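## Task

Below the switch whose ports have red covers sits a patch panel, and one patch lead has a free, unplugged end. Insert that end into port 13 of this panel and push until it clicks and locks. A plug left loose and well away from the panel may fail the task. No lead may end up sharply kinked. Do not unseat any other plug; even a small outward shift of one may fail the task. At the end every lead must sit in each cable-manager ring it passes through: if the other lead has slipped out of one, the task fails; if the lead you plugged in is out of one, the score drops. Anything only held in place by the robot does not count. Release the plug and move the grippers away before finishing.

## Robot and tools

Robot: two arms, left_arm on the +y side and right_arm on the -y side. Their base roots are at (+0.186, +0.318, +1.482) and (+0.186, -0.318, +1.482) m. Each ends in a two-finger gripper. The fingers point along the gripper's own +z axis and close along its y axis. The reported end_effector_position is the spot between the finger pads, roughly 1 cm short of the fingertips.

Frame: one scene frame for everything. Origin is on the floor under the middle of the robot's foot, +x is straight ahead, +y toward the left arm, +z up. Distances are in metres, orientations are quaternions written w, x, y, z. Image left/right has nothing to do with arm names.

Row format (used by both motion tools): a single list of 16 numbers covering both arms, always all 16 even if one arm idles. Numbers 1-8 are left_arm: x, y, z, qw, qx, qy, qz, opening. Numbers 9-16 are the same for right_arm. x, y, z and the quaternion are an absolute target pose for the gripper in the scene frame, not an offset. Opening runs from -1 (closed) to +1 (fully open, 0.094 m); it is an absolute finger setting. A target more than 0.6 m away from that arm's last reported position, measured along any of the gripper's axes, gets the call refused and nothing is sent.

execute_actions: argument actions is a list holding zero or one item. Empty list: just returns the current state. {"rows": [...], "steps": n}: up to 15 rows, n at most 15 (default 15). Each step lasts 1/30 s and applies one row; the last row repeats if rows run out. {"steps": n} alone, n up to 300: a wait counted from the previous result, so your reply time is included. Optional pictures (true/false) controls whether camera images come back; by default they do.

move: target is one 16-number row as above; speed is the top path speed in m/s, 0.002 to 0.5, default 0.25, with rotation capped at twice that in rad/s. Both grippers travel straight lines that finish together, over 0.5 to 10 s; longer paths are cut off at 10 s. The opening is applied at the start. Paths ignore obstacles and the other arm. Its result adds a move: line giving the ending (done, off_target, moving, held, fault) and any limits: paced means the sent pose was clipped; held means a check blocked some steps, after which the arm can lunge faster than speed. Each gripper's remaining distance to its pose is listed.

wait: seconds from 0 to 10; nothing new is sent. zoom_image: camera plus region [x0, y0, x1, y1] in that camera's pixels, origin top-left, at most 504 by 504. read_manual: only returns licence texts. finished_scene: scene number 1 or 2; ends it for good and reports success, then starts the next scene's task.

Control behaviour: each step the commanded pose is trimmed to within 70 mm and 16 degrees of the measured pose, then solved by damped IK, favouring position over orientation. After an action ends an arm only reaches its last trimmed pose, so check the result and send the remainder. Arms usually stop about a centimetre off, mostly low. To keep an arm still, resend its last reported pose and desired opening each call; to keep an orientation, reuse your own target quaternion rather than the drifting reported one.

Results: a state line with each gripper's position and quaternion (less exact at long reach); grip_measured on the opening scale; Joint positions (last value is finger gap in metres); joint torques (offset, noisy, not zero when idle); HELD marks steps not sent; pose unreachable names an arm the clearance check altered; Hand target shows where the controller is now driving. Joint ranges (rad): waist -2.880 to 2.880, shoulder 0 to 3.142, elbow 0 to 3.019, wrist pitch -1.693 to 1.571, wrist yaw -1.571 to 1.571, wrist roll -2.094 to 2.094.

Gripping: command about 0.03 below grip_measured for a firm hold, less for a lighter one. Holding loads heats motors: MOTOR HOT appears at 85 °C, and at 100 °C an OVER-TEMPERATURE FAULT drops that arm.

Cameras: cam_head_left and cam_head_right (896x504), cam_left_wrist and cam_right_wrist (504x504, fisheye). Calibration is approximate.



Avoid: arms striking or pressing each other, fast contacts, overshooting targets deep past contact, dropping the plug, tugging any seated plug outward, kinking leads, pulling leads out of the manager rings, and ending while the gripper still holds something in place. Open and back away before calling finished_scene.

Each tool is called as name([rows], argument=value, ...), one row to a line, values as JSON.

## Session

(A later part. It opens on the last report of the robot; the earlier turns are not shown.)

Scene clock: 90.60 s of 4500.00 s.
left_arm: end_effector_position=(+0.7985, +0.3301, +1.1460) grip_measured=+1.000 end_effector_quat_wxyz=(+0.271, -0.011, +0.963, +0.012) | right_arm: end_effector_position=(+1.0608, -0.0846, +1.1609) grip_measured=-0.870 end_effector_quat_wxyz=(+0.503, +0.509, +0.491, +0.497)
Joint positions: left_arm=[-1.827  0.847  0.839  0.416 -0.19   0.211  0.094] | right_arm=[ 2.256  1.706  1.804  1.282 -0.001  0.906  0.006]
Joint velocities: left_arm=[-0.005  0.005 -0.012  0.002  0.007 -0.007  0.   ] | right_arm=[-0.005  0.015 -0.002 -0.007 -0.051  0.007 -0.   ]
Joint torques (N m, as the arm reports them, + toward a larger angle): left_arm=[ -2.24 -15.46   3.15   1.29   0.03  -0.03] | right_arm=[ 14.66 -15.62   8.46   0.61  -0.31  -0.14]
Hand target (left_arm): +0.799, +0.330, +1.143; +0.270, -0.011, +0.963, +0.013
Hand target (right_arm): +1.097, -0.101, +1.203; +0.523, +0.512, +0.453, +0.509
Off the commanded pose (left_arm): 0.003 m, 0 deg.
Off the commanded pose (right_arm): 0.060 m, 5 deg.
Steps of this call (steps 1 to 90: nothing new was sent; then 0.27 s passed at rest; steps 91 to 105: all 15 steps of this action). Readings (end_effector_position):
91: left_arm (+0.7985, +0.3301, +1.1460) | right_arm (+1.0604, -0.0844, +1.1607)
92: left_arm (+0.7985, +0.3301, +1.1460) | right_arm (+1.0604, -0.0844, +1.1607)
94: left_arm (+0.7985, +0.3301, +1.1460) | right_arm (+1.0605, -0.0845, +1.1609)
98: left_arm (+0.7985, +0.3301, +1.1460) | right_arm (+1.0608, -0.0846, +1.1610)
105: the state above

execute_actions([
  {"rows":[[0.799,0.330,1.143,0.270,-0.011,0.963,0.013,1, 1.0935,-0.0914,1.1929,0.5184,0.5127,0.4586,0.5094,-0.9],[0.799,0.330,1.143,0.270,-0.011,0.963,0.013,1, 1.0935,-0.0914,1.1929,0.5184,0.5127,0.4586,0.5094,-0.9],[0.799,0.330,1.143,0.270,-0.011,0.963,0.013,1, 1.0829,-0.0858,1.1845,0.5127,0.5136,0.4635,0.5093,-0.9],[0.799,0.330,1.143,0.270,-0.011,0.963,0.013,1, 1.0829,-0.0858,1.1845,0.5127,0.5136,0.4635,0.5093,-0.9],[0.799,0.330,1.143,0.270,-0.011,0.963,0.013,1, 1.0724,-0.0802,1.1762,0.5071,0.5146,0.4685,0.5091,-0.9],[0.799,0.330,1.143,0.270,-0.011,0.963,0.013,1, 1.0724,-0.0802,1.1762,0.5071,0.5146,0.4685,0.5091,-0.9],[0.799,0.330,1.143,0.270,-0.011,0.963,0.013,1, 1.0618,-0.0746,1.1679,0.5015,0.5155,0.4735,0.509,-0.9]],"steps":12},
], pictures=false)

execute_actions([
  {"rows":[[0.799,0.330,1.143,0.270,-0.011,0.963,0.013,1, 1.0618,-0.0746,1.1679,0.5015,0.5155,0.4735,0.509,-0.85],[0.799,0.330,1.143,0.270,-0.011,0.963,0.013,1, 1.0618,-0.0746,1.1679,0.5015,0.5155,0.4735,0.509,-0.82],[0.799,0.330,1.143,0.270,-0.011,0.963,0.013,1, 1.0618,-0.0746,1.1679,0.5015,0.5155,0.4735,0.509,-0.79],[0.799,0.330,1.143,0.270,-0.011,0.963,0.013,1, 1.0618,-0.0746,1.1679,0.5015,0.5155,0.4735,0.509,-0.76]],"steps":15},
])

zoom_image(camera="cam_right_wrist", region=[180, 190, 320, 310])

Scene clock: 101.70 s of 4500.00 s.
left_arm: end_effector_position=(+0.7985, +0.3301, +1.1460) grip_measured=+1.000 end_effector_quat_wxyz=(+0.271, -0.011, +0.963, +0.012) | right_arm: end_effector_position=(+1.0597, -0.0836, +1.1598) grip_measured=-0.870 end_effector_quat_wxyz=(+0.502, +0.511, +0.489, +0.498)
Joint positions: left_arm=[-1.827  0.847  0.839  0.416 -0.19   0.211  0.094] | right_arm=[ 2.256  1.709  1.804  1.284 -0.001  0.913  0.006]
Joint velocities: left_arm=[-0.005 -0.015  0.022 -0.002 -0.022 -0.066  0.   ] | right_arm=[-0.015 -0.005  0.017  0.012  0.022  0.007  0.   ]
Joint torques (N m, as the arm reports them, + toward a larger angle): left_arm=[ -2.45 -15.45   3.19   1.36   0.04  -0.03] | right_arm=[ 14.1  -13.32   4.58   2.31  -0.34  -0.12]
Hand target (left_arm): +0.799, +0.330, +1.143; +0.270, -0.011, +0.963, +0.013
Hand target (right_arm): +1.062, -0.075, +1.168; +0.501, +0.515, +0.474, +0.509
Off the commanded pose (left_arm): 0.003 m, 0 deg.
Off the commanded pose (right_arm): 0.012 m, 2 deg.
Steps of this call (steps 1 to 90: nothing new was sent; then 7.70 s passed at rest; steps 91 to 102: all 12 steps of this action). Readings (end_effector_position):
91: left_arm (+0.7985, +0.3301, +1.1460) | right_arm (+1.0608, -0.0846, +1.1609)
92: left_arm (+0.7985, +0.3301, +1.1460) | right_arm (+1.0608, -0.0846, +1.1609)
94: left_arm (+0.7985, +0.3301, +1.1460) | right_arm (+1.0605, -0.0842, +1.1605)
98: left_arm (+0.7985, +0.3301, +1.1460) | right_arm (+1.0597, -0.0836, +1.1598)
102: the state above

Scene clock: 102.20 s of 4500.00 s.
left_arm: end_effector_position=(+0.7985, +0.3301, +1.1460) grip_measured=+1.000 end_effector_quat_wxyz=(+0.271, -0.011, +0.963, +0.012) | right_arm: end_effector_position=(+1.0597, -0.0836, +1.1598) grip_measured=-0.763 end_effector_quat_wxyz=(+0.501, +0.511, +0.489, +0.498)
Joint positions: left_arm=[-1.827  0.847  0.839  0.416 -0.19   0.211  0.094] | right_arm=[ 2.256  1.709  1.804  1.284 -0.001  0.914  0.011]
Joint velocities: left_arm=[-0.005  0.005  0.017 -0.022 -0.037  0.007  0.   ] | right_arm=[-0.015  0.005 -0.012 -0.002 -0.022  0.007  0.   ]
Joint torques (N m, as the arm reports them, + toward a larger angle): left_arm=[ -2.34 -15.52   3.13   1.35   0.04  -0.05] | right_arm=[ 14.03 -13.46   4.68   2.26  -0.34  -0.13]
Hand target (left_arm): +0.799, +0.330, +1.143; +0.270, -0.011, +0.963, +0.013
Hand target (right_arm): +1.062, -0.075, +1.168; +0.501, +0.516, +0.474, +0.509
Off the commanded pose (left_arm): 0.003 m, 0 deg.
Off the commanded pose (right_arm): 0.012 m, 2 deg.
Steps of this call (steps 1 to 15: all 15 steps of this action). Readings (end_effector_position):
1: left_arm (+0.7985, +0.3301, +1.1460) | right_arm (+1.0597, -0.0836, +1.1598)
2: left_arm (+0.7985, +0.3301, +1.1460) | right_arm (+1.0597, -0.0836, +1.1598)
4: left_arm (+0.7985, +0.3301, +1.1460) | right_arm (+1.0597, -0.0836, +1.1598)
8: left_arm (+0.7985, +0.3301, +1.1460) | right_arm (+1.0597, -0.0836, +1.1598)
15: the state above
camera_calibration (this result's frames):
cam_right_wrist: T_world_to_cam=[[-0.0005665, 0.0252758, -0.99968, 1.16144], [-0.560991, 0.827549, 0.0212416, 0.644814], [0.827821, 0.560824, 0.0137107, -0.722347], [0, 0, 0, 1]] pos_world=[0.960368, -0.157861, 1.15728]

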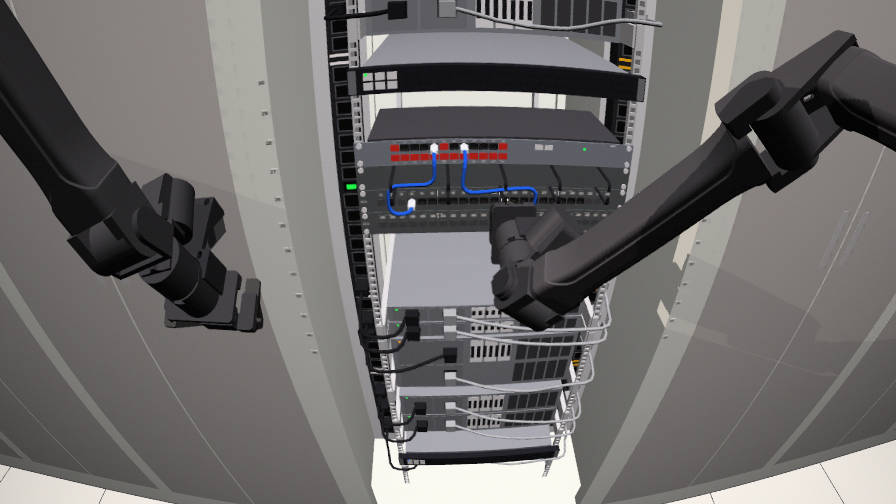

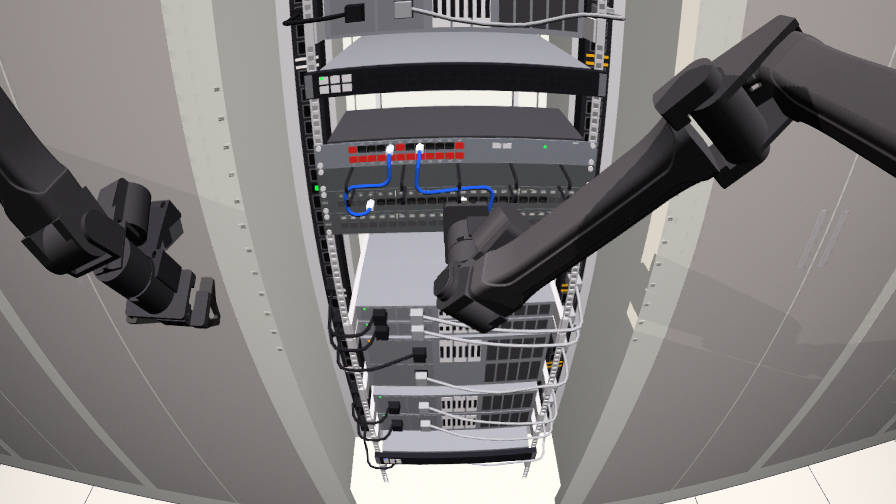

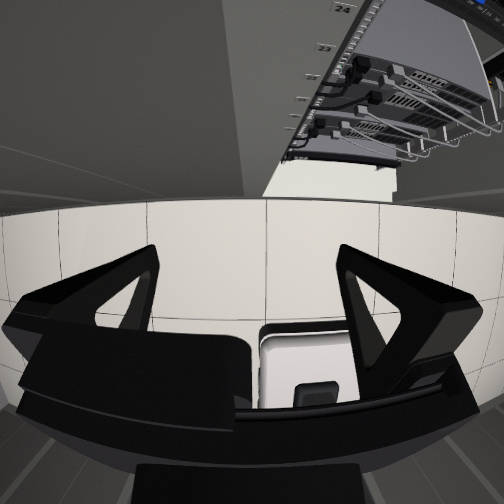

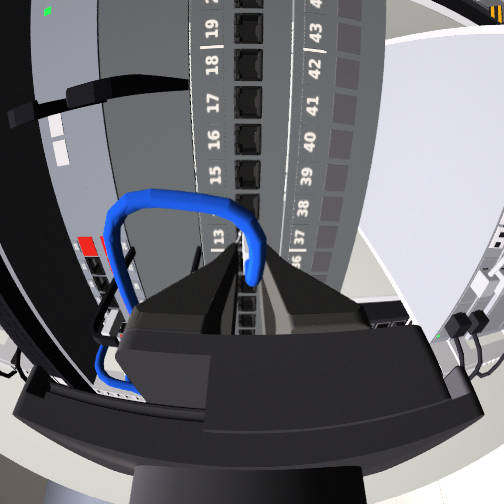

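Region (180, 190, 320, 310) of cam_right_wrist's 504x504 image, scaled by 3.600, with more detail than that image has; it fills the top 432 rows of this view, and the rest is white.

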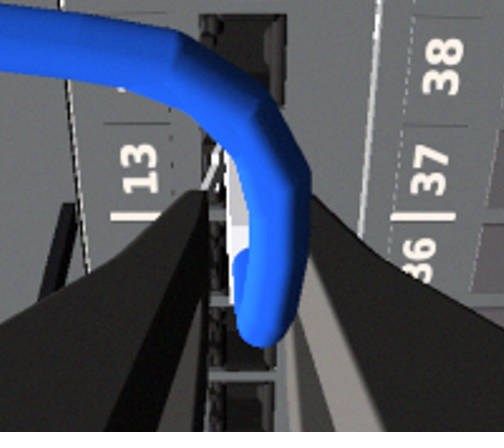

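execute_actions([
  {"rows":[[0.799,0.330,1.143,0.270,-0.011,0.963,0.013,1, 1.0635,-0.0756,1.1692,0.5031,0.5153,0.4719,0.5092,-0.76],[0.799,0.330,1.143,0.270,-0.011,0.963,0.013,1, 1.0635,-0.0756,1.1692,0.5031,0.5153,0.4719,0.5092,-0.76],[0.799,0.330,1.143,0.270,-0.011,0.963,0.013,1, 1.0652,-0.0767,1.1705,0.5048,0.5152,0.4702,0.5093,-0.76],[0.799,0.330,1.143,0.270,-0.011,0.963,0.013,1, 1.0652,-0.0767,1.1705,0.5048,0.5152,0.4702,0.5093,-0.76],[0.799,0.330,1.143,0.270,-0.011,0.963,0.013,1, 1.0668,-0.0777,1.1718,0.5064,0.515,0.4686,0.5095,-0.76]],"steps":15},
])

zoom_image(camera="cam_right_wrist", region=[180, 190, 320, 310])

Scene clock: 105.27 s of 4500.00 s.
left_arm: end_effector_position=(+0.7985, +0.3301, +1.1460) grip_measured=+1.000 end_effector_quat_wxyz=(+0.271, -0.011, +0.963, +0.012) | right_arm: end_effector_position=(+1.0597, -0.0836, +1.1598) grip_measured=-0.763 end_effector_quat_wxyz=(+0.501, +0.511, +0.489, +0.498)
Joint positions: left_arm=[-1.827  0.847  0.839  0.416 -0.19   0.211  0.094] | right_arm=[ 2.256  1.709  1.804  1.284 -0.001  0.914  0.011]
Joint velocities: left_arm=[ 0.005 -0.024  0.002 -0.012 -0.081  0.037  0.   ] | right_arm=[ 0.005 -0.015  0.002  0.002 -0.022 -0.022 -0.001]
Joint torques (N m, as the arm reports them, + toward a larger angle): left_arm=[ -2.3  -15.26   3.11   1.35   0.04  -0.04] | right_arm=[ 14.2  -13.18   5.48   2.29  -0.35  -0.11]
Hand target (left_arm): +0.799, +0.330, +1.143; +0.270, -0.011, +0.963, +0.013
Hand target (right_arm): +1.066, -0.078, +1.172; +0.506, +0.515, +0.469, +0.509
Off the commanded pose (left_arm): 0.003 m, 0 deg.
Off the commanded pose (right_arm): 0.015 m, 3 deg.
Steps of this call (steps 1 to 77: nothing new was sent; steps 78 to 92: all 15 steps of this action). Readings (end_effector_position):
78: left_arm (+0.7985, +0.3301, +1.1460) | right_arm (+1.0597, -0.0836, +1.1598)
79: left_arm (+0.7985, +0.3301, +1.1460) | right_arm (+1.0597, -0.0836, +1.1598)
81: left_arm (+0.7985, +0.3301, +1.1460) | right_arm (+1.0597, -0.0836, +1.1598)
85: left_arm (+0.7985, +0.3301, +1.1460) | right_arm (+1.0597, -0.0836, +1.1598)
92: the state above
camera_calibration (this result's frames):
cam_right_wrist: T_world_to_cam=[[-0.0005665, 0.0252758, -0.99968, 1.16144], [-0.560991, 0.827549, 0.0212416, 0.644814], [0.827821, 0.560824, 0.0137107, -0.722347], [0, 0, 0, 1]] pos_world=[0.960368, -0.157861, 1.15728]

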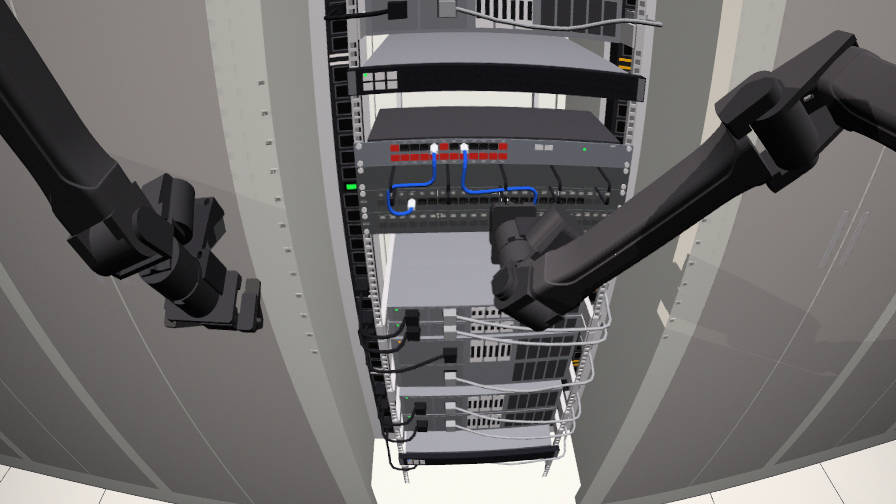

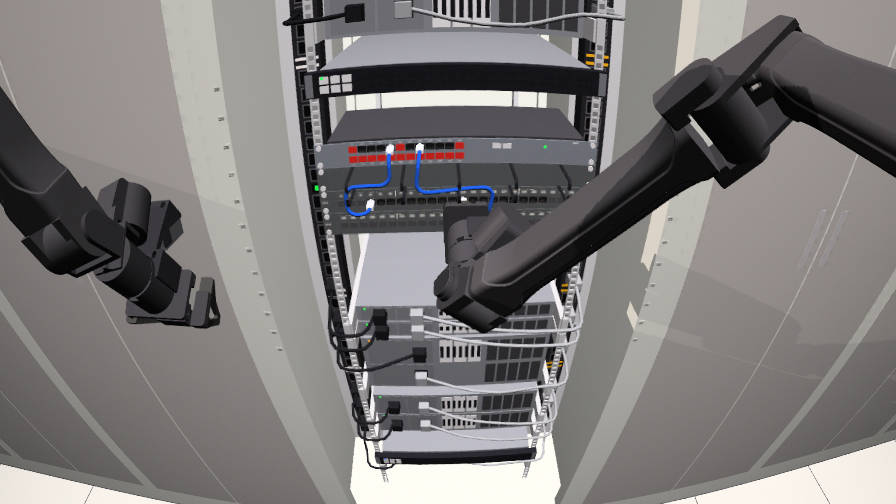

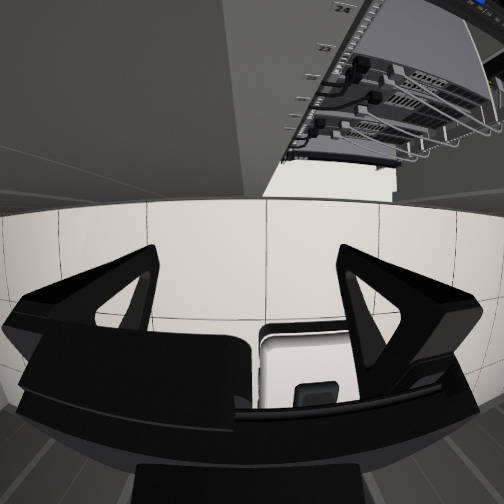

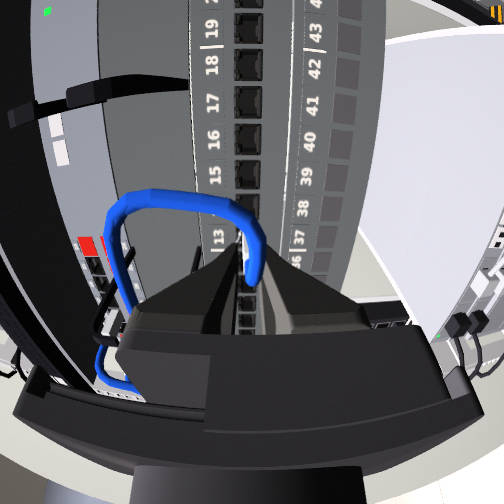

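Region (180, 190, 320, 310) of cam_right_wrist's 504x504 image, scaled by 3.600, with more detail than that image has; it fills the top 432 rows of this view, and the rest is white.

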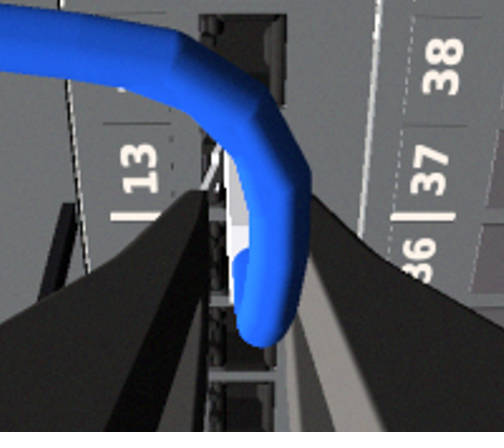

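The reading is still inconclusive, so the same nudge is repeated a little further.

execute_actions([
  {"rows":[[0.799,0.330,1.143,0.270,-0.011,0.963,0.013,1, 1.0685,-0.0787,1.1731,0.508,0.5148,0.467,0.5097,-0.76],[0.799,0.330,1.143,0.270,-0.011,0.963,0.013,1, 1.0685,-0.0787,1.1731,0.508,0.5148,0.467,0.5097,-0.76],[0.799,0.330,1.143,0.270,-0.011,0.963,0.013,1, 1.0702,-0.0798,1.1744,0.5097,0.5147,0.4653,0.5098,-0.76]],"steps":15},
])

zoom_image(camera="cam_right_wrist", region=[180, 190, 320, 310])

Scene clock: 106.73 s of 4500.00 s.
left_arm: end_effector_position=(+0.7985, +0.3301, +1.1460) grip_measured=+1.000 end_effector_quat_wxyz=(+0.271, -0.011, +0.963, +0.012) | right_arm: end_effector_position=(+1.0611, -0.0844, +1.1607) grip_measured=-0.763 end_effector_quat_wxyz=(+0.503, +0.511, +0.488, +0.499)
Joint positions: left_arm=[-1.827  0.847  0.839  0.416 -0.19   0.211  0.094] | right_arm=[ 2.256  1.709  1.808  1.284 -0.001  0.914  0.011]
Joint velocities: left_arm=[-0.005 -0.005  0.007  0.002 -0.022 -0.022  0.   ] | right_arm=[-0.005  0.015 -0.002 -0.007 -0.007  0.037  0.   ]
Joint torques (N m, as the arm reports them, + toward a larger angle): left_arm=[ -2.1  -15.44   3.17   1.43   0.03  -0.03] | right_arm=[ 13.99 -13.13   5.81   2.29  -0.32  -0.11]
Hand target (left_arm): +0.799, +0.330, +1.143; +0.270, -0.011, +0.963, +0.013
Hand target (right_arm): +1.069, -0.081, +1.175; +0.509, +0.515, +0.465, +0.510
Off the commanded pose (left_arm): 0.003 m, 0 deg.
Off the commanded pose (right_arm): 0.017 m, 3 deg.
Steps of this call (steps 1 to 29: nothing new was sent; steps 30 to 44: all 15 steps of this action). Readings (end_effector_position):
30: left_arm (+0.7985, +0.3301, +1.1460) | right_arm (+1.0600, -0.0838, +1.1600)
31: left_arm (+0.7985, +0.3301, +1.1460) | right_arm (+1.0604, -0.0841, +1.1603)
33: left_arm (+0.7985, +0.3301, +1.1460) | right_arm (+1.0611, -0.0844, +1.1607)
37: left_arm (+0.7985, +0.3301, +1.1460) | right_arm (+1.0611, -0.0844, +1.1607)
44: the state above
camera_calibration (this result's frames):
cam_right_wrist: T_world_to_cam=[[0.00246766, 0.025194, -0.99968, 1.15917], [-0.559075, 0.828887, 0.0195096, 0.6463], [0.829113, 0.558848, 0.0161307, -0.727389], [0, 0, 0, 1]] pos_world=[0.961558, -0.158414, 1.15793]

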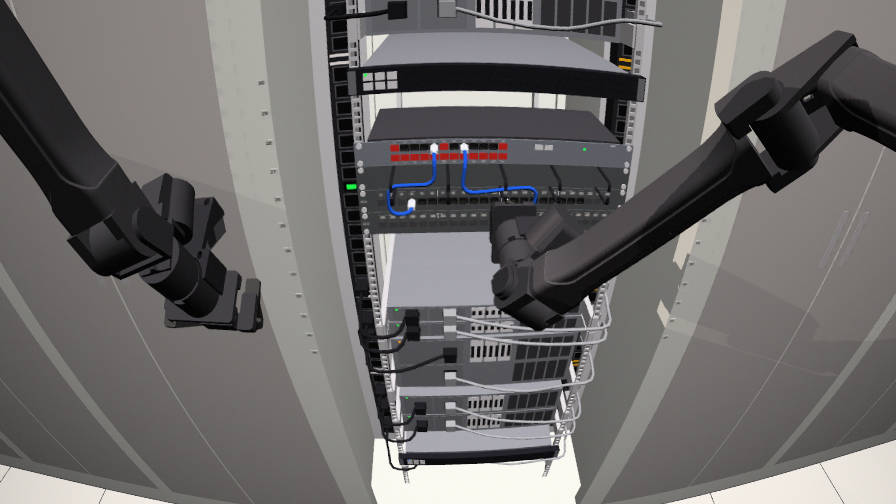

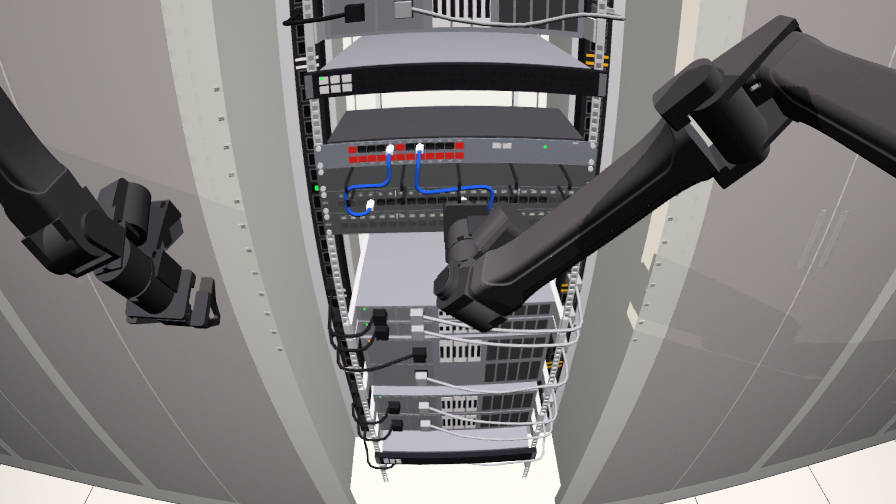

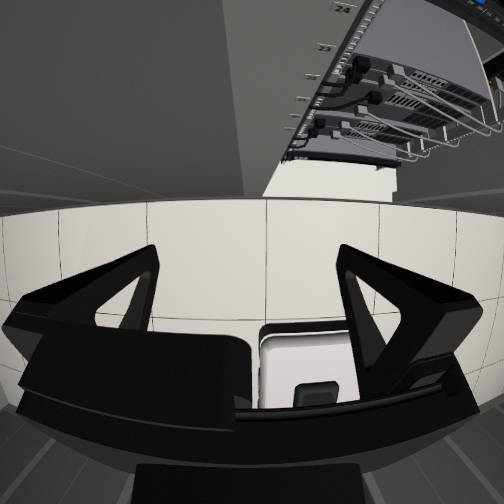

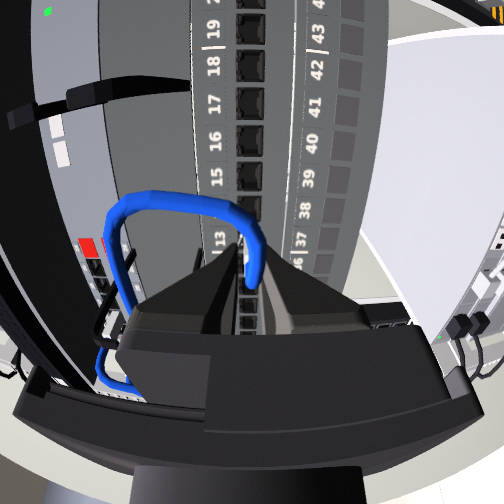

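Region (180, 190, 320, 310) of cam_right_wrist's 504x504 image, scaled by 3.600, with more detail than that image has; it fills the top 432 rows of this view, and the rest is white.

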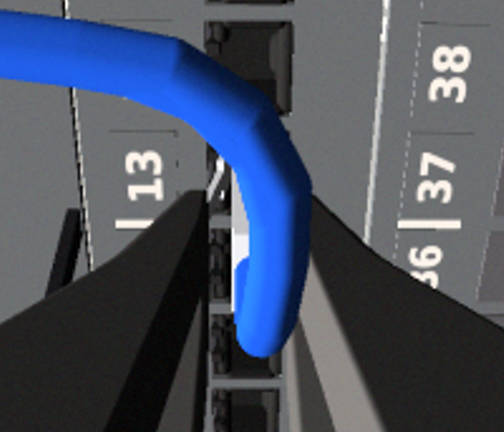

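execute_actions([
  {"rows":[[0.799,0.330,1.143,0.270,-0.011,0.963,0.013,1, 1.0675,-0.0781,1.1723,0.507,0.515,0.468,0.5095,-0.76],[0.799,0.330,1.143,0.270,-0.011,0.963,0.013,1, 1.0648,-0.0765,1.1703,0.5044,0.5153,0.4706,0.5092,-0.76],[0.799,0.330,1.143,0.270,-0.011,0.963,0.013,1, 1.0639,-0.0763,1.17,0.5055,0.5152,0.4695,0.5093,-0.76],[0.799,0.330,1.143,0.270,-0.011,0.963,0.013,1, 1.063,-0.0761,1.1698,0.5066,0.515,0.4684,0.5095,-0.76],[0.799,0.330,1.143,0.270,-0.011,0.963,0.013,1, 1.0622,-0.0759,1.1695,0.5077,0.5149,0.4673,0.5096,-0.76],[0.799,0.330,1.143,0.270,-0.011,0.963,0.013,1, 1.0613,-0.0756,1.1692,0.5088,0.5148,0.4662,0.5097,-0.76],[0.799,0.330,1.143,0.270,-0.011,0.963,0.013,1, 1.0604,-0.0754,1.169,0.5098,0.5147,0.4652,0.5098,-0.76],[0.799,0.330,1.143,0.270,-0.011,0.963,0.013,1, 1.0595,-0.0752,1.1687,0.5109,0.5145,0.4641,0.51,-0.76],[0.799,0.330,1.143,0.270,-0.011,0.963,0.013,1, 1.0587,-0.075,1.1685,0.512,0.5144,0.463,0.5101,-0.76],[0.799,0.330,1.143,0.270,-0.011,0.963,0.013,1, 1.0578,-0.0748,1.1682,0.5131,0.5143,0.4619,0.5102,-0.76]],"steps":15},
])

zoom_image(camera="cam_right_wrist", region=[180, 190, 320, 310])

zoom_image(camera="cam_head_right", region=[430, 175, 500, 225])

Scene clock: 111.13 s of 4500.00 s.
left_arm: end_effector_position=(+0.7985, +0.3301, +1.1460) grip_measured=+1.000 end_effector_quat_wxyz=(+0.271, -0.011, +0.963, +0.012) | right_arm: end_effector_position=(+1.0555, -0.0830, +1.1591) grip_measured=-0.763 end_effector_quat_wxyz=(+0.509, +0.510, +0.481, +0.499)
Joint positions: left_arm=[-1.827  0.847  0.839  0.416 -0.19   0.211  0.094] | right_arm=[ 2.256  1.722  1.808  1.316 -0.001  0.914  0.011]
Joint velocities: left_arm=[ 0.005 -0.015  0.002 -0.012  0.022 -0.066  0.   ] | right_arm=[-0.005  0.005 -0.007  0.007  0.037 -0.022 -0.   ]
Joint torques (N m, as the arm reports them, + toward a larger angle): left_arm=[ -2.42 -15.58   3.15   1.37   0.02  -0.05] | right_arm=[ 14.53 -12.99   5.     2.55  -0.33  -0.11]
Hand target (left_arm): +0.799, +0.330, +1.143; +0.270, -0.011, +0.963, +0.013
Hand target (right_arm): +1.058, -0.075, +1.168; +0.512, +0.514, +0.462, +0.510
Off the commanded pose (left_arm): 0.003 m, 0 deg.
Off the commanded pose (right_arm): 0.012 m, 3 deg.
Steps of this call (steps 1 to 90: nothing new was sent; then 0.90 s passed at rest; steps 91 to 105: all 15 steps of this action). Readings (end_effector_position):
91: left_arm (+0.7985, +0.3301, +1.1460) | right_arm (+1.0611, -0.0844, +1.1607)
92: left_arm (+0.7985, +0.3301, +1.1460) | right_arm (+1.0611, -0.0844, +1.1607)
94: left_arm (+0.7985, +0.3301, +1.1460) | right_arm (+1.0609, -0.0844, +1.1606)
98: left_arm (+0.7985, +0.3301, +1.1460) | right_arm (+1.0598, -0.0848, +1.1612)
105: the state above
camera_calibration (this result's frames):
cam_right_wrist: T_world_to_cam=[[0.0170278, 0.0247004, -0.99955, 1.14203], [-0.549763, 0.835245, 0.0112747, 0.642282], [0.835147, 0.549323, 0.0278017, -0.7442], [0, 0, 0, 1]] pos_world=[0.955173, -0.155865, 1.15496]

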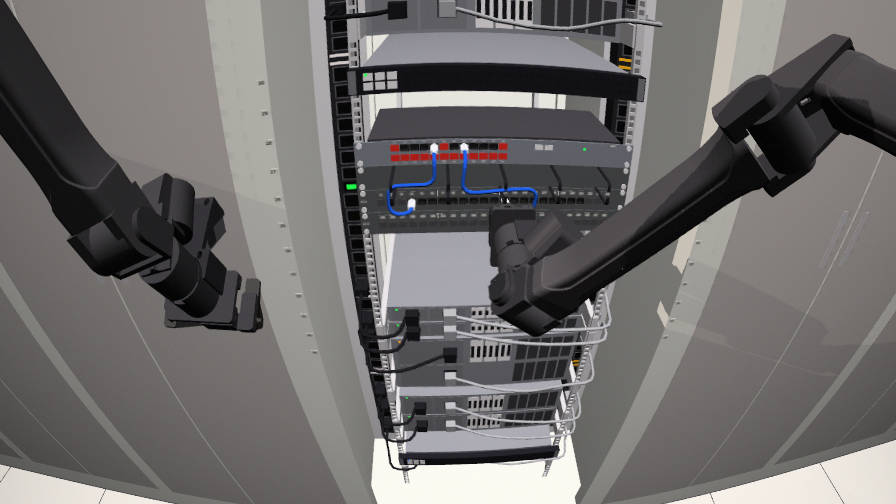

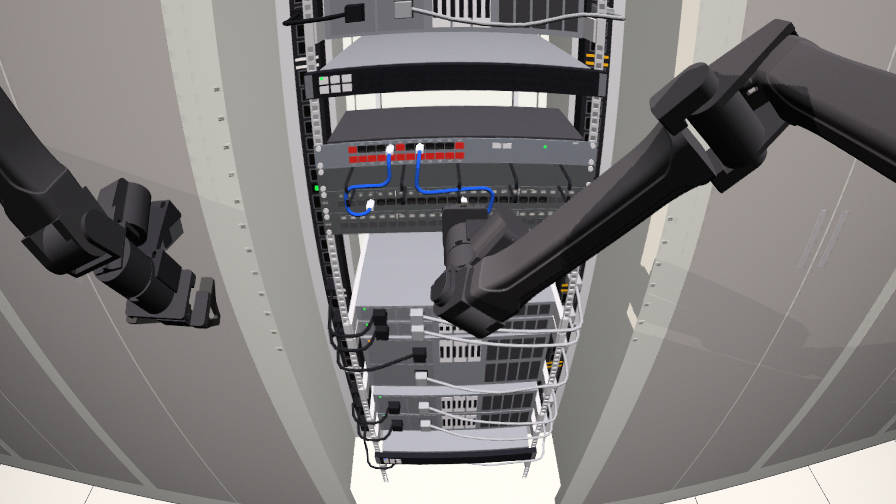

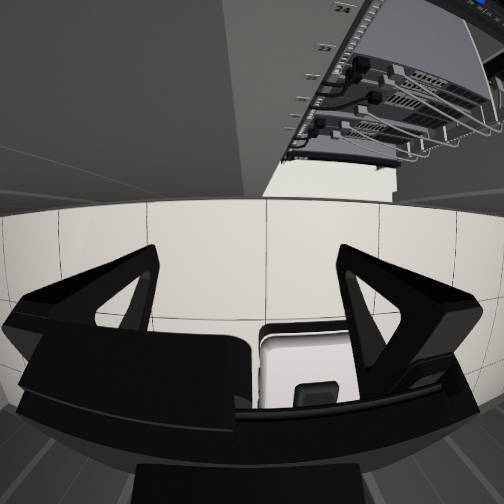

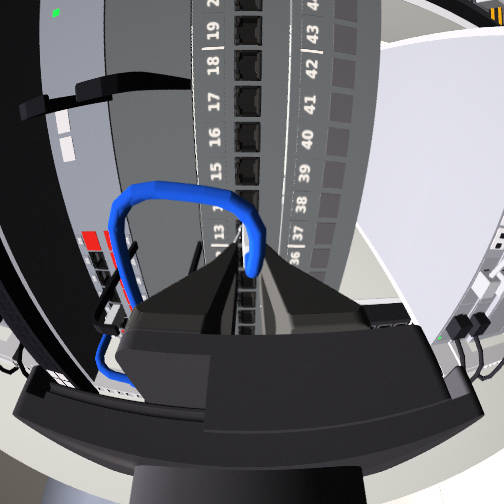

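Region (180, 190, 320, 310) of cam_right_wrist's 504x504 image, scaled by 3.600, with more detail than that image has; it fills the top 432 rows of this view, and the rest is white.

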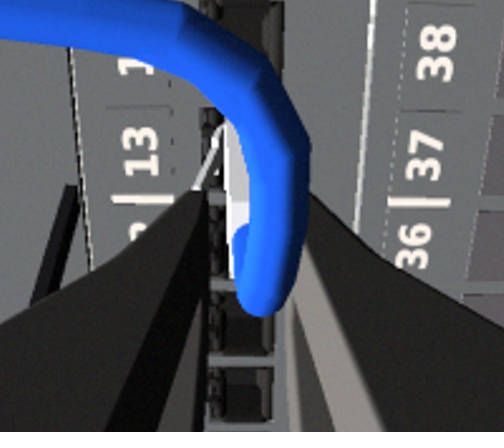

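Region (430, 175, 500, 225) of cam_head_right's 896x504 image, scaled by 7.200, with more detail than that image has; it fills the top 360 rows of this view, and the rest is white.

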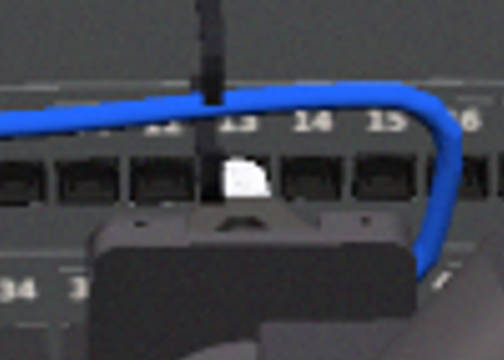

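execute_actions([
  {"rows":[[0.799,0.330,1.143,0.270,-0.011,0.963,0.013,1, 1.0578,-0.0753,1.1688,0.5142,0.5142,0.4608,0.5103,-0.79],[0.799,0.330,1.143,0.270,-0.011,0.963,0.013,1, 1.0578,-0.0753,1.1688,0.5142,0.5142,0.4608,0.5103,-0.81],[0.799,0.330,1.143,0.270,-0.011,0.963,0.013,1, 1.0578,-0.0753,1.1688,0.5142,0.5142,0.4608,0.5103,-0.83],[0.799,0.330,1.143,0.270,-0.011,0.963,0.013,1, 1.0578,-0.0753,1.1688,0.5142,0.5142,0.4608,0.5103,-0.85],[0.799,0.330,1.143,0.270,-0.011,0.963,0.013,1, 1.0578,-0.0753,1.1688,0.5142,0.5142,0.4608,0.5103,-0.87],[0.799,0.330,1.143,0.270,-0.011,0.963,0.013,1, 1.0578,-0.0753,1.1688,0.5142,0.5142,0.4608,0.5103,-0.9]],"steps":15},
])

zoom_image(camera="cam_right_wrist", region=[180, 190, 320, 310])

zoom_image(camera="cam_head_right", region=[430, 175, 500, 225])

Scene clock: 113.80 s of 4500.00 s.
left_arm: end_effector_position=(+0.7985, +0.3301, +1.1460) grip_measured=+1.000 end_effector_quat_wxyz=(+0.271, -0.011, +0.963, +0.012) | right_arm: end_effector_position=(+1.0547, -0.0824, +1.1589) grip_measured=-0.878 end_effector_quat_wxyz=(+0.509, +0.510, +0.480, +0.500)
Joint positions: left_arm=[-1.827  0.847  0.839  0.416 -0.19   0.211  0.094] | right_arm=[ 2.256  1.724  1.808  1.319 -0.002  0.915  0.006]
Joint velocities: left_arm=[ 0.005 -0.015 -0.012 -0.022  0.007  0.007  0.   ] | right_arm=[-0.005 -0.005  0.007 -0.002  0.037  0.022  0.001]
Joint torques (N m, as the arm reports them, + toward a larger angle): left_arm=[ -2.06 -15.46   3.13   1.39   0.03  -0.02] | right_arm=[ 14.23 -12.86   4.99   2.59  -0.32  -0.13]
Hand target (left_arm): +0.799, +0.330, +1.143; +0.270, -0.011, +0.963, +0.013
Hand target (right_arm): +1.058, -0.076, +1.169; +0.513, +0.514, +0.461, +0.510
Off the commanded pose (left_arm): 0.003 m, 0 deg.
Off the commanded pose (right_arm): 0.013 m, 3 deg.
Steps of this call (steps 1 to 65: nothing new was sent; steps 66 to 80: all 15 steps of this action). Readings (end_effector_position):
66: left_arm (+0.7985, +0.3301, +1.1460) | right_arm (+1.0547, -0.0822, +1.1582)
67: left_arm (+0.7985, +0.3301, +1.1460) | right_arm (+1.0547, -0.0824, +1.1583)
69: left_arm (+0.7985, +0.3301, +1.1460) | right_arm (+1.0547, -0.0824, +1.1584)
73: left_arm (+0.7985, +0.3301, +1.1460) | right_arm (+1.0547, -0.0824, +1.1589)
80: the state above
camera_calibration (this result's frames):
cam_right_wrist: T_world_to_cam=[[0.0185692, 0.0261598, -0.999485, 1.14019], [-0.549295, 0.835547, 0.0116638, 0.640438], [0.835422, 0.548795, 0.0298849, -0.746596], [0, 0, 0, 1]] pos_world=[0.95434, -0.155215, 1.15445]

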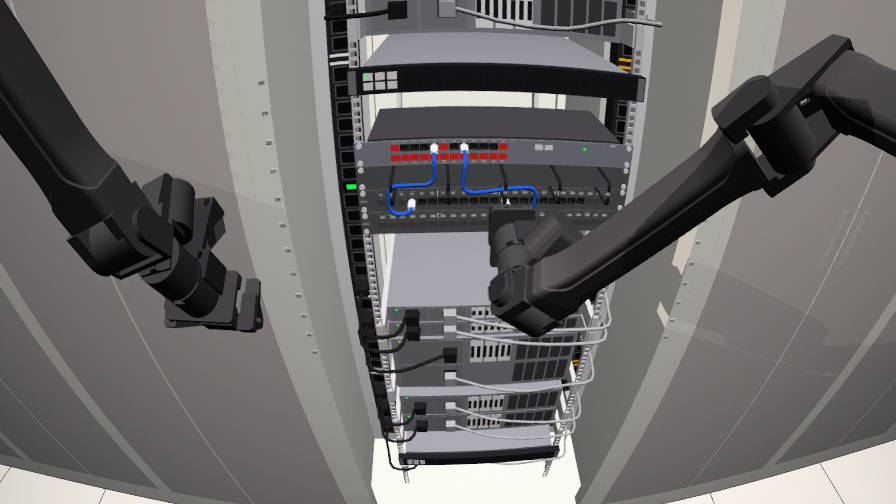

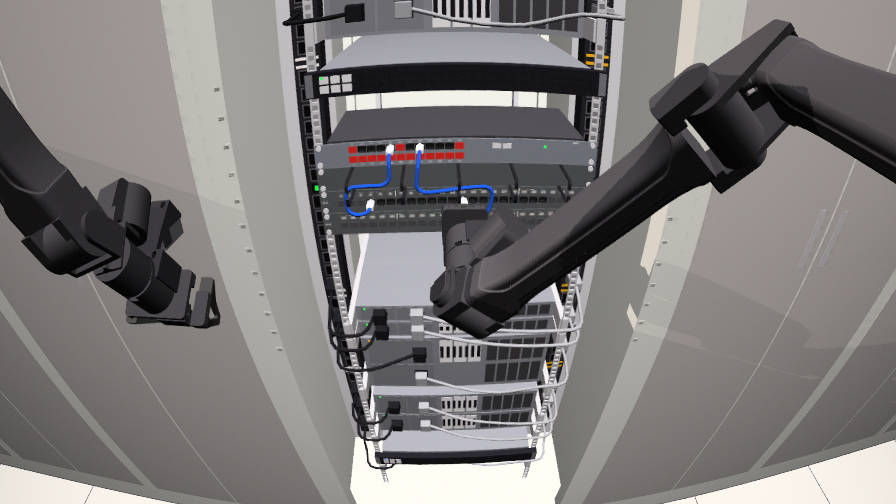

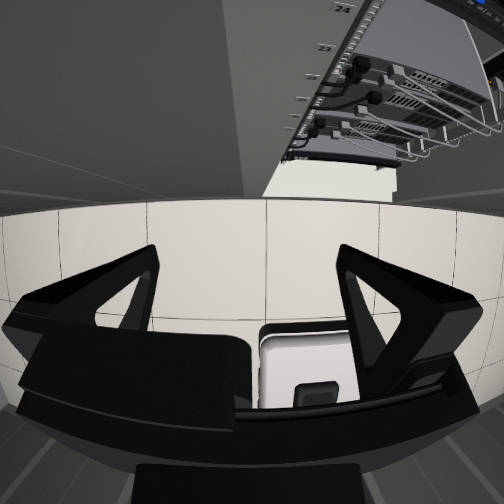

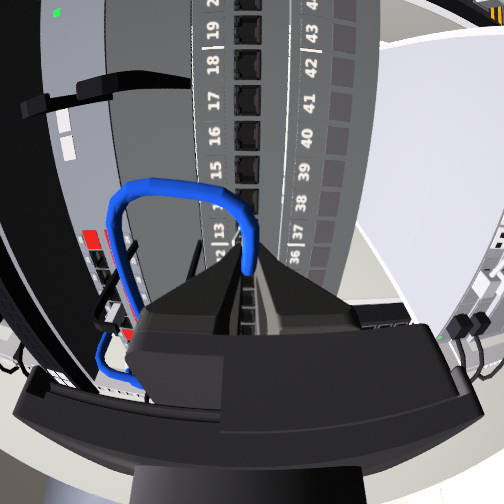

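Region (180, 190, 320, 310) of cam_right_wrist's 504x504 image, scaled by 3.600, with more detail than that image has; it fills the top 432 rows of this view, and the rest is white.

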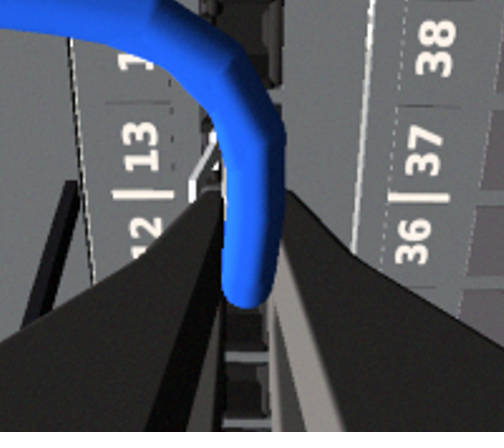

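Region (430, 175, 500, 225) of cam_head_right's 896x504 image, scaled by 7.200, with more detail than that image has; it fills the top 360 rows of this view, and the rest is white.

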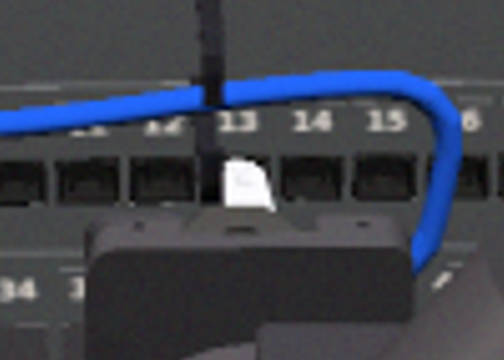

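execute_actions([
  {"rows":[[0.799,0.330,1.143,0.270,-0.011,0.963,0.013,1, 1.0588,-0.0748,1.1704,0.513,0.515,0.4605,0.511,-0.865],[0.799,0.330,1.143,0.270,-0.011,0.963,0.013,1, 1.0588,-0.0748,1.1704,0.513,0.515,0.4605,0.511,-0.865],[0.799,0.330,1.143,0.270,-0.011,0.963,0.013,1, 1.0598,-0.0743,1.172,0.5118,0.5158,0.4602,0.5117,-0.865],[0.799,0.330,1.143,0.270,-0.011,0.963,0.013,1, 1.0598,-0.0743,1.172,0.5118,0.5158,0.4602,0.5117,-0.865],[0.799,0.330,1.143,0.270,-0.011,0.963,0.013,1, 1.0608,-0.0739,1.1735,0.5106,0.5166,0.4599,0.5124,-0.865],[0.799,0.330,1.143,0.270,-0.011,0.963,0.013,1, 1.0608,-0.0739,1.1735,0.5106,0.5166,0.4599,0.5124,-0.865],[0.799,0.330,1.143,0.270,-0.011,0.963,0.013,1, 1.0618,-0.0734,1.1751,0.5094,0.5174,0.4596,0.5131,-0.865]],"steps":15},
], pictures=false)

Scene clock: 117.43 s of 4500.00 s.
left_arm: end_effector_position=(+0.7985, +0.3301, +1.1460) grip_measured=+1.000 end_effector_quat_wxyz=(+0.271, -0.011, +0.963, +0.012) | right_arm: end_effector_position=(+1.0547, -0.0823, +1.1590) grip_measured=-0.861 end_effector_quat_wxyz=(+0.509, +0.510, +0.480, +0.500)
Joint positions: left_arm=[-1.827  0.847  0.839  0.416 -0.19   0.211  0.094] | right_arm=[ 2.256  1.724  1.808  1.319 -0.001  0.916  0.007]
Joint velocities: left_arm=[-0.015 -0.005  0.002 -0.007  0.007  0.066  0.   ] | right_arm=[ 0.005 -0.024  0.012  0.007 -0.051  0.037 -0.   ]
Joint torques (N m, as the arm reports them, + toward a larger angle): left_arm=[ -2.32 -15.29   3.22   1.38   0.04  -0.03] | right_arm=[ 15.25 -13.6    4.79   2.04  -0.28  -0.13]
Hand target (left_arm): +0.799, +0.330, +1.143; +0.270, -0.011, +0.963, +0.013
Hand target (right_arm): +1.061, -0.074, +1.175; +0.509, +0.517, +0.459, +0.513
Off the commanded pose (left_arm): 0.003 m, 0 deg.
Off the commanded pose (right_arm): 0.020 m, 3 deg.
Steps of this call (steps 1 to 90: nothing new was sent; then 0.13 s passed at rest; steps 91 to 105: all 15 steps of this action). Readings (end_effector_position):
91: left_arm (+0.7985, +0.3301, +1.1460) | right_arm (+1.0547, -0.0824, +1.1589)
92: left_arm (+0.7985, +0.3301, +1.1460) | right_arm (+1.0547, -0.0824, +1.1589)
94: left_arm (+0.7985, +0.3301, +1.1460) | right_arm (+1.0547, -0.0824, +1.1589)
98: left_arm (+0.7985, +0.3301, +1.1460) | right_arm (+1.0547, -0.0823, +1.1590)
105: the state above

execute_actions([
  {"rows":[[0.799,0.330,1.143,0.270,-0.011,0.963,0.013,1, 1.0618,-0.0716,1.1765,0.5088,0.515,0.4597,0.516,-0.862],[0.799,0.330,1.143,0.270,-0.011,0.963,0.013,1, 1.0618,-0.0716,1.1765,0.5088,0.515,0.4597,0.516,-0.862],[0.799,0.330,1.143,0.270,-0.011,0.963,0.013,1, 1.0618,-0.0698,1.178,0.5082,0.5127,0.4598,0.5189,-0.862],[0.799,0.330,1.143,0.270,-0.011,0.963,0.013,1, 1.0618,-0.0698,1.178,0.5082,0.5127,0.4598,0.5189,-0.862],[0.799,0.330,1.143,0.270,-0.011,0.963,0.013,1, 1.0618,-0.068,1.1794,0.5076,0.5103,0.4599,0.5217,-0.862],[0.799,0.330,1.143,0.270,-0.011,0.963,0.013,1, 1.0618,-0.068,1.1794,0.5076,0.5103,0.4599,0.5217,-0.862],[0.799,0.330,1.143,0.270,-0.011,0.963,0.013,1, 1.0618,-0.0662,1.1808,0.507,0.508,0.460,0.5246,-0.862]],"steps":15},
])

zoom_image(camera="cam_right_wrist", region=[180, 190, 320, 310])

zoom_image(camera="cam_head_right", region=[430, 175, 500, 225])

Scene clock: 120.47 s of 4500.00 s.
left_arm: end_effector_position=(+0.7985, +0.3301, +1.1460) grip_measured=+1.000 end_effector_quat_wxyz=(+0.271, -0.011, +0.963, +0.012) | right_arm: end_effector_position=(+1.0547, -0.0812, +1.1598) grip_measured=-0.859 end_effector_quat_wxyz=(+0.508, +0.508, +0.480, +0.503)
Joint positions: left_arm=[-1.827  0.847  0.839  0.416 -0.19   0.211  0.094] | right_arm=[ 2.257  1.724  1.808  1.319 -0.008  0.916  0.007]
Joint velocities: left_arm=[-0.015 -0.024  0.002 -0.017 -0.007 -0.051  0.   ] | right_arm=[ 0.005 -0.015 -0.002  0.012 -0.051 -0.007 -0.001]
Joint torques (N m, as the arm reports them, + toward a larger angle): left_arm=[ -2.09 -15.47   3.24   1.34   0.02  -0.04] | right_arm=[ 15.84 -13.78   4.71   1.94  -0.95  -0.14]
Hand target (left_arm): +0.799, +0.330, +1.143; +0.270, -0.011, +0.963, +0.013
Hand target (right_arm): +1.061, -0.068, +1.181; +0.506, +0.508, +0.460, +0.524
Off the commanded pose (left_arm): 0.003 m, 0 deg.
Off the commanded pose (right_arm): 0.027 m, 3 deg.
Steps of this call (steps 1 to 76: nothing new was sent; steps 77 to 91: all 15 steps of this action). Readings (end_effector_position):
77: left_arm (+0.7985, +0.3301, +1.1460) | right_arm (+1.0547, -0.0823, +1.1590)
78: left_arm (+0.7985, +0.3301, +1.1460) | right_arm (+1.0547, -0.0823, +1.1590)
80: left_arm (+0.7985, +0.3301, +1.1460) | right_arm (+1.0547, -0.0819, +1.1593)
84: left_arm (+0.7985, +0.3301, +1.1460) | right_arm (+1.0547, -0.0813, +1.1598)
91: the state above
camera_calibration (this result's frames):
cam_right_wrist: T_world_to_cam=[[0.0226455, 0.028286, -0.999343, 1.13684], [-0.553678, 0.832658, 0.0110215, 0.644566], [0.832423, 0.553065, 0.0345173, -0.749172], [0, 0, 0, 1]] pos_world=[0.954766, -0.154519, 1.15485]

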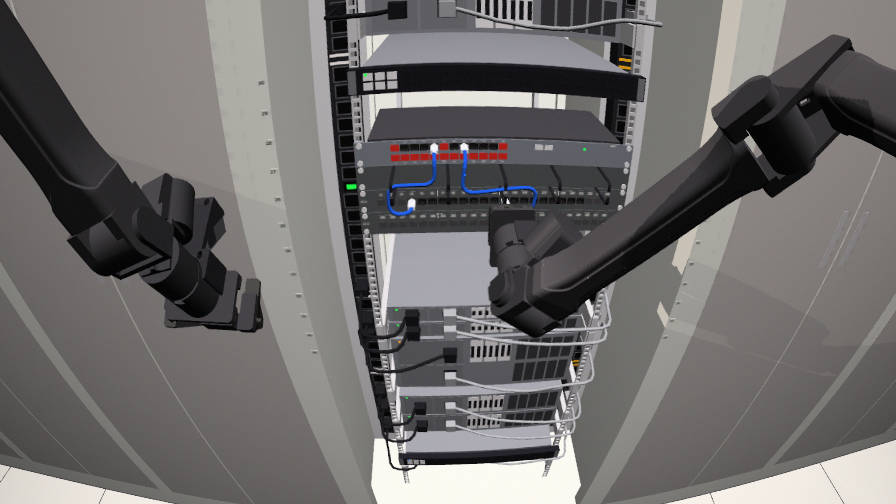

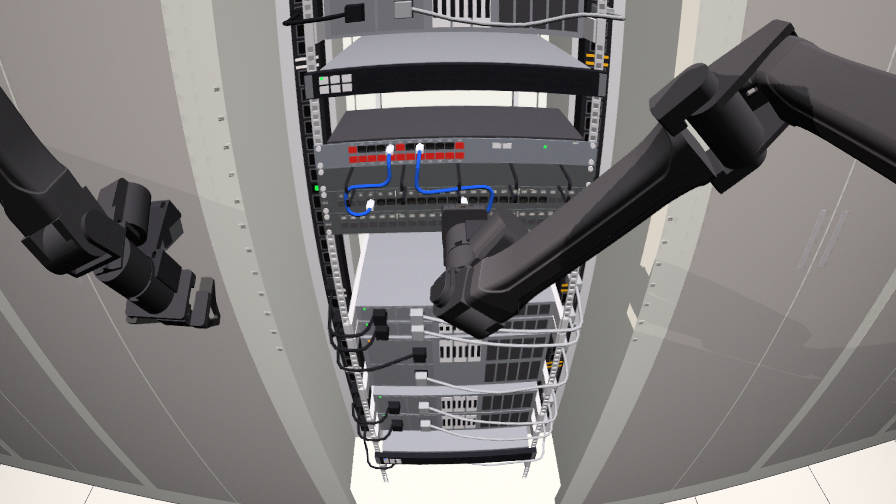

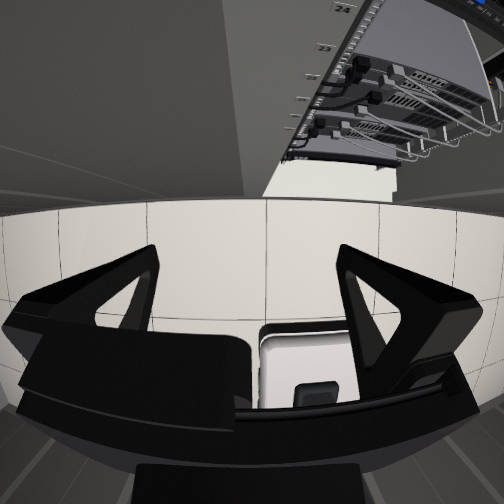

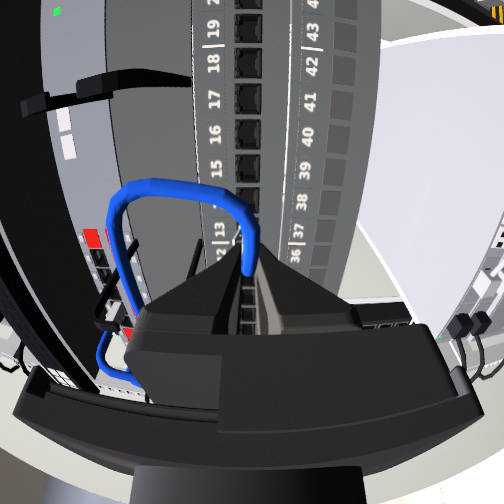

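Region (180, 190, 320, 310) of cam_right_wrist's 504x504 image, scaled by 3.600, with more detail than that image has; it fills the top 432 rows of this view, and the rest is white.

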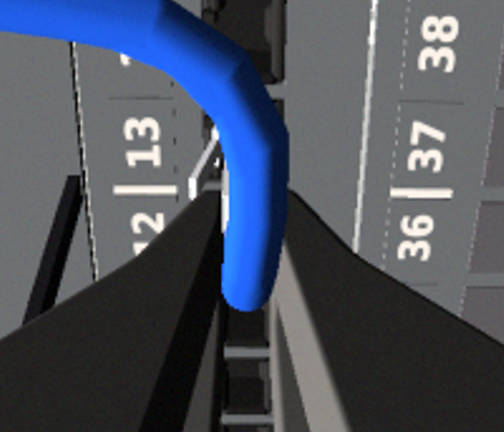

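Region (430, 175, 500, 225) of cam_head_right's 896x504 image, scaled by 7.200, with more detail than that image has; it fills the top 360 rows of this view, and the rest is white.

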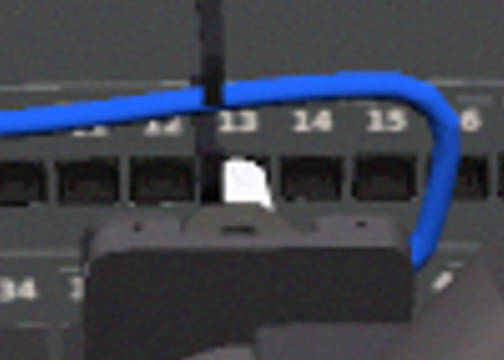

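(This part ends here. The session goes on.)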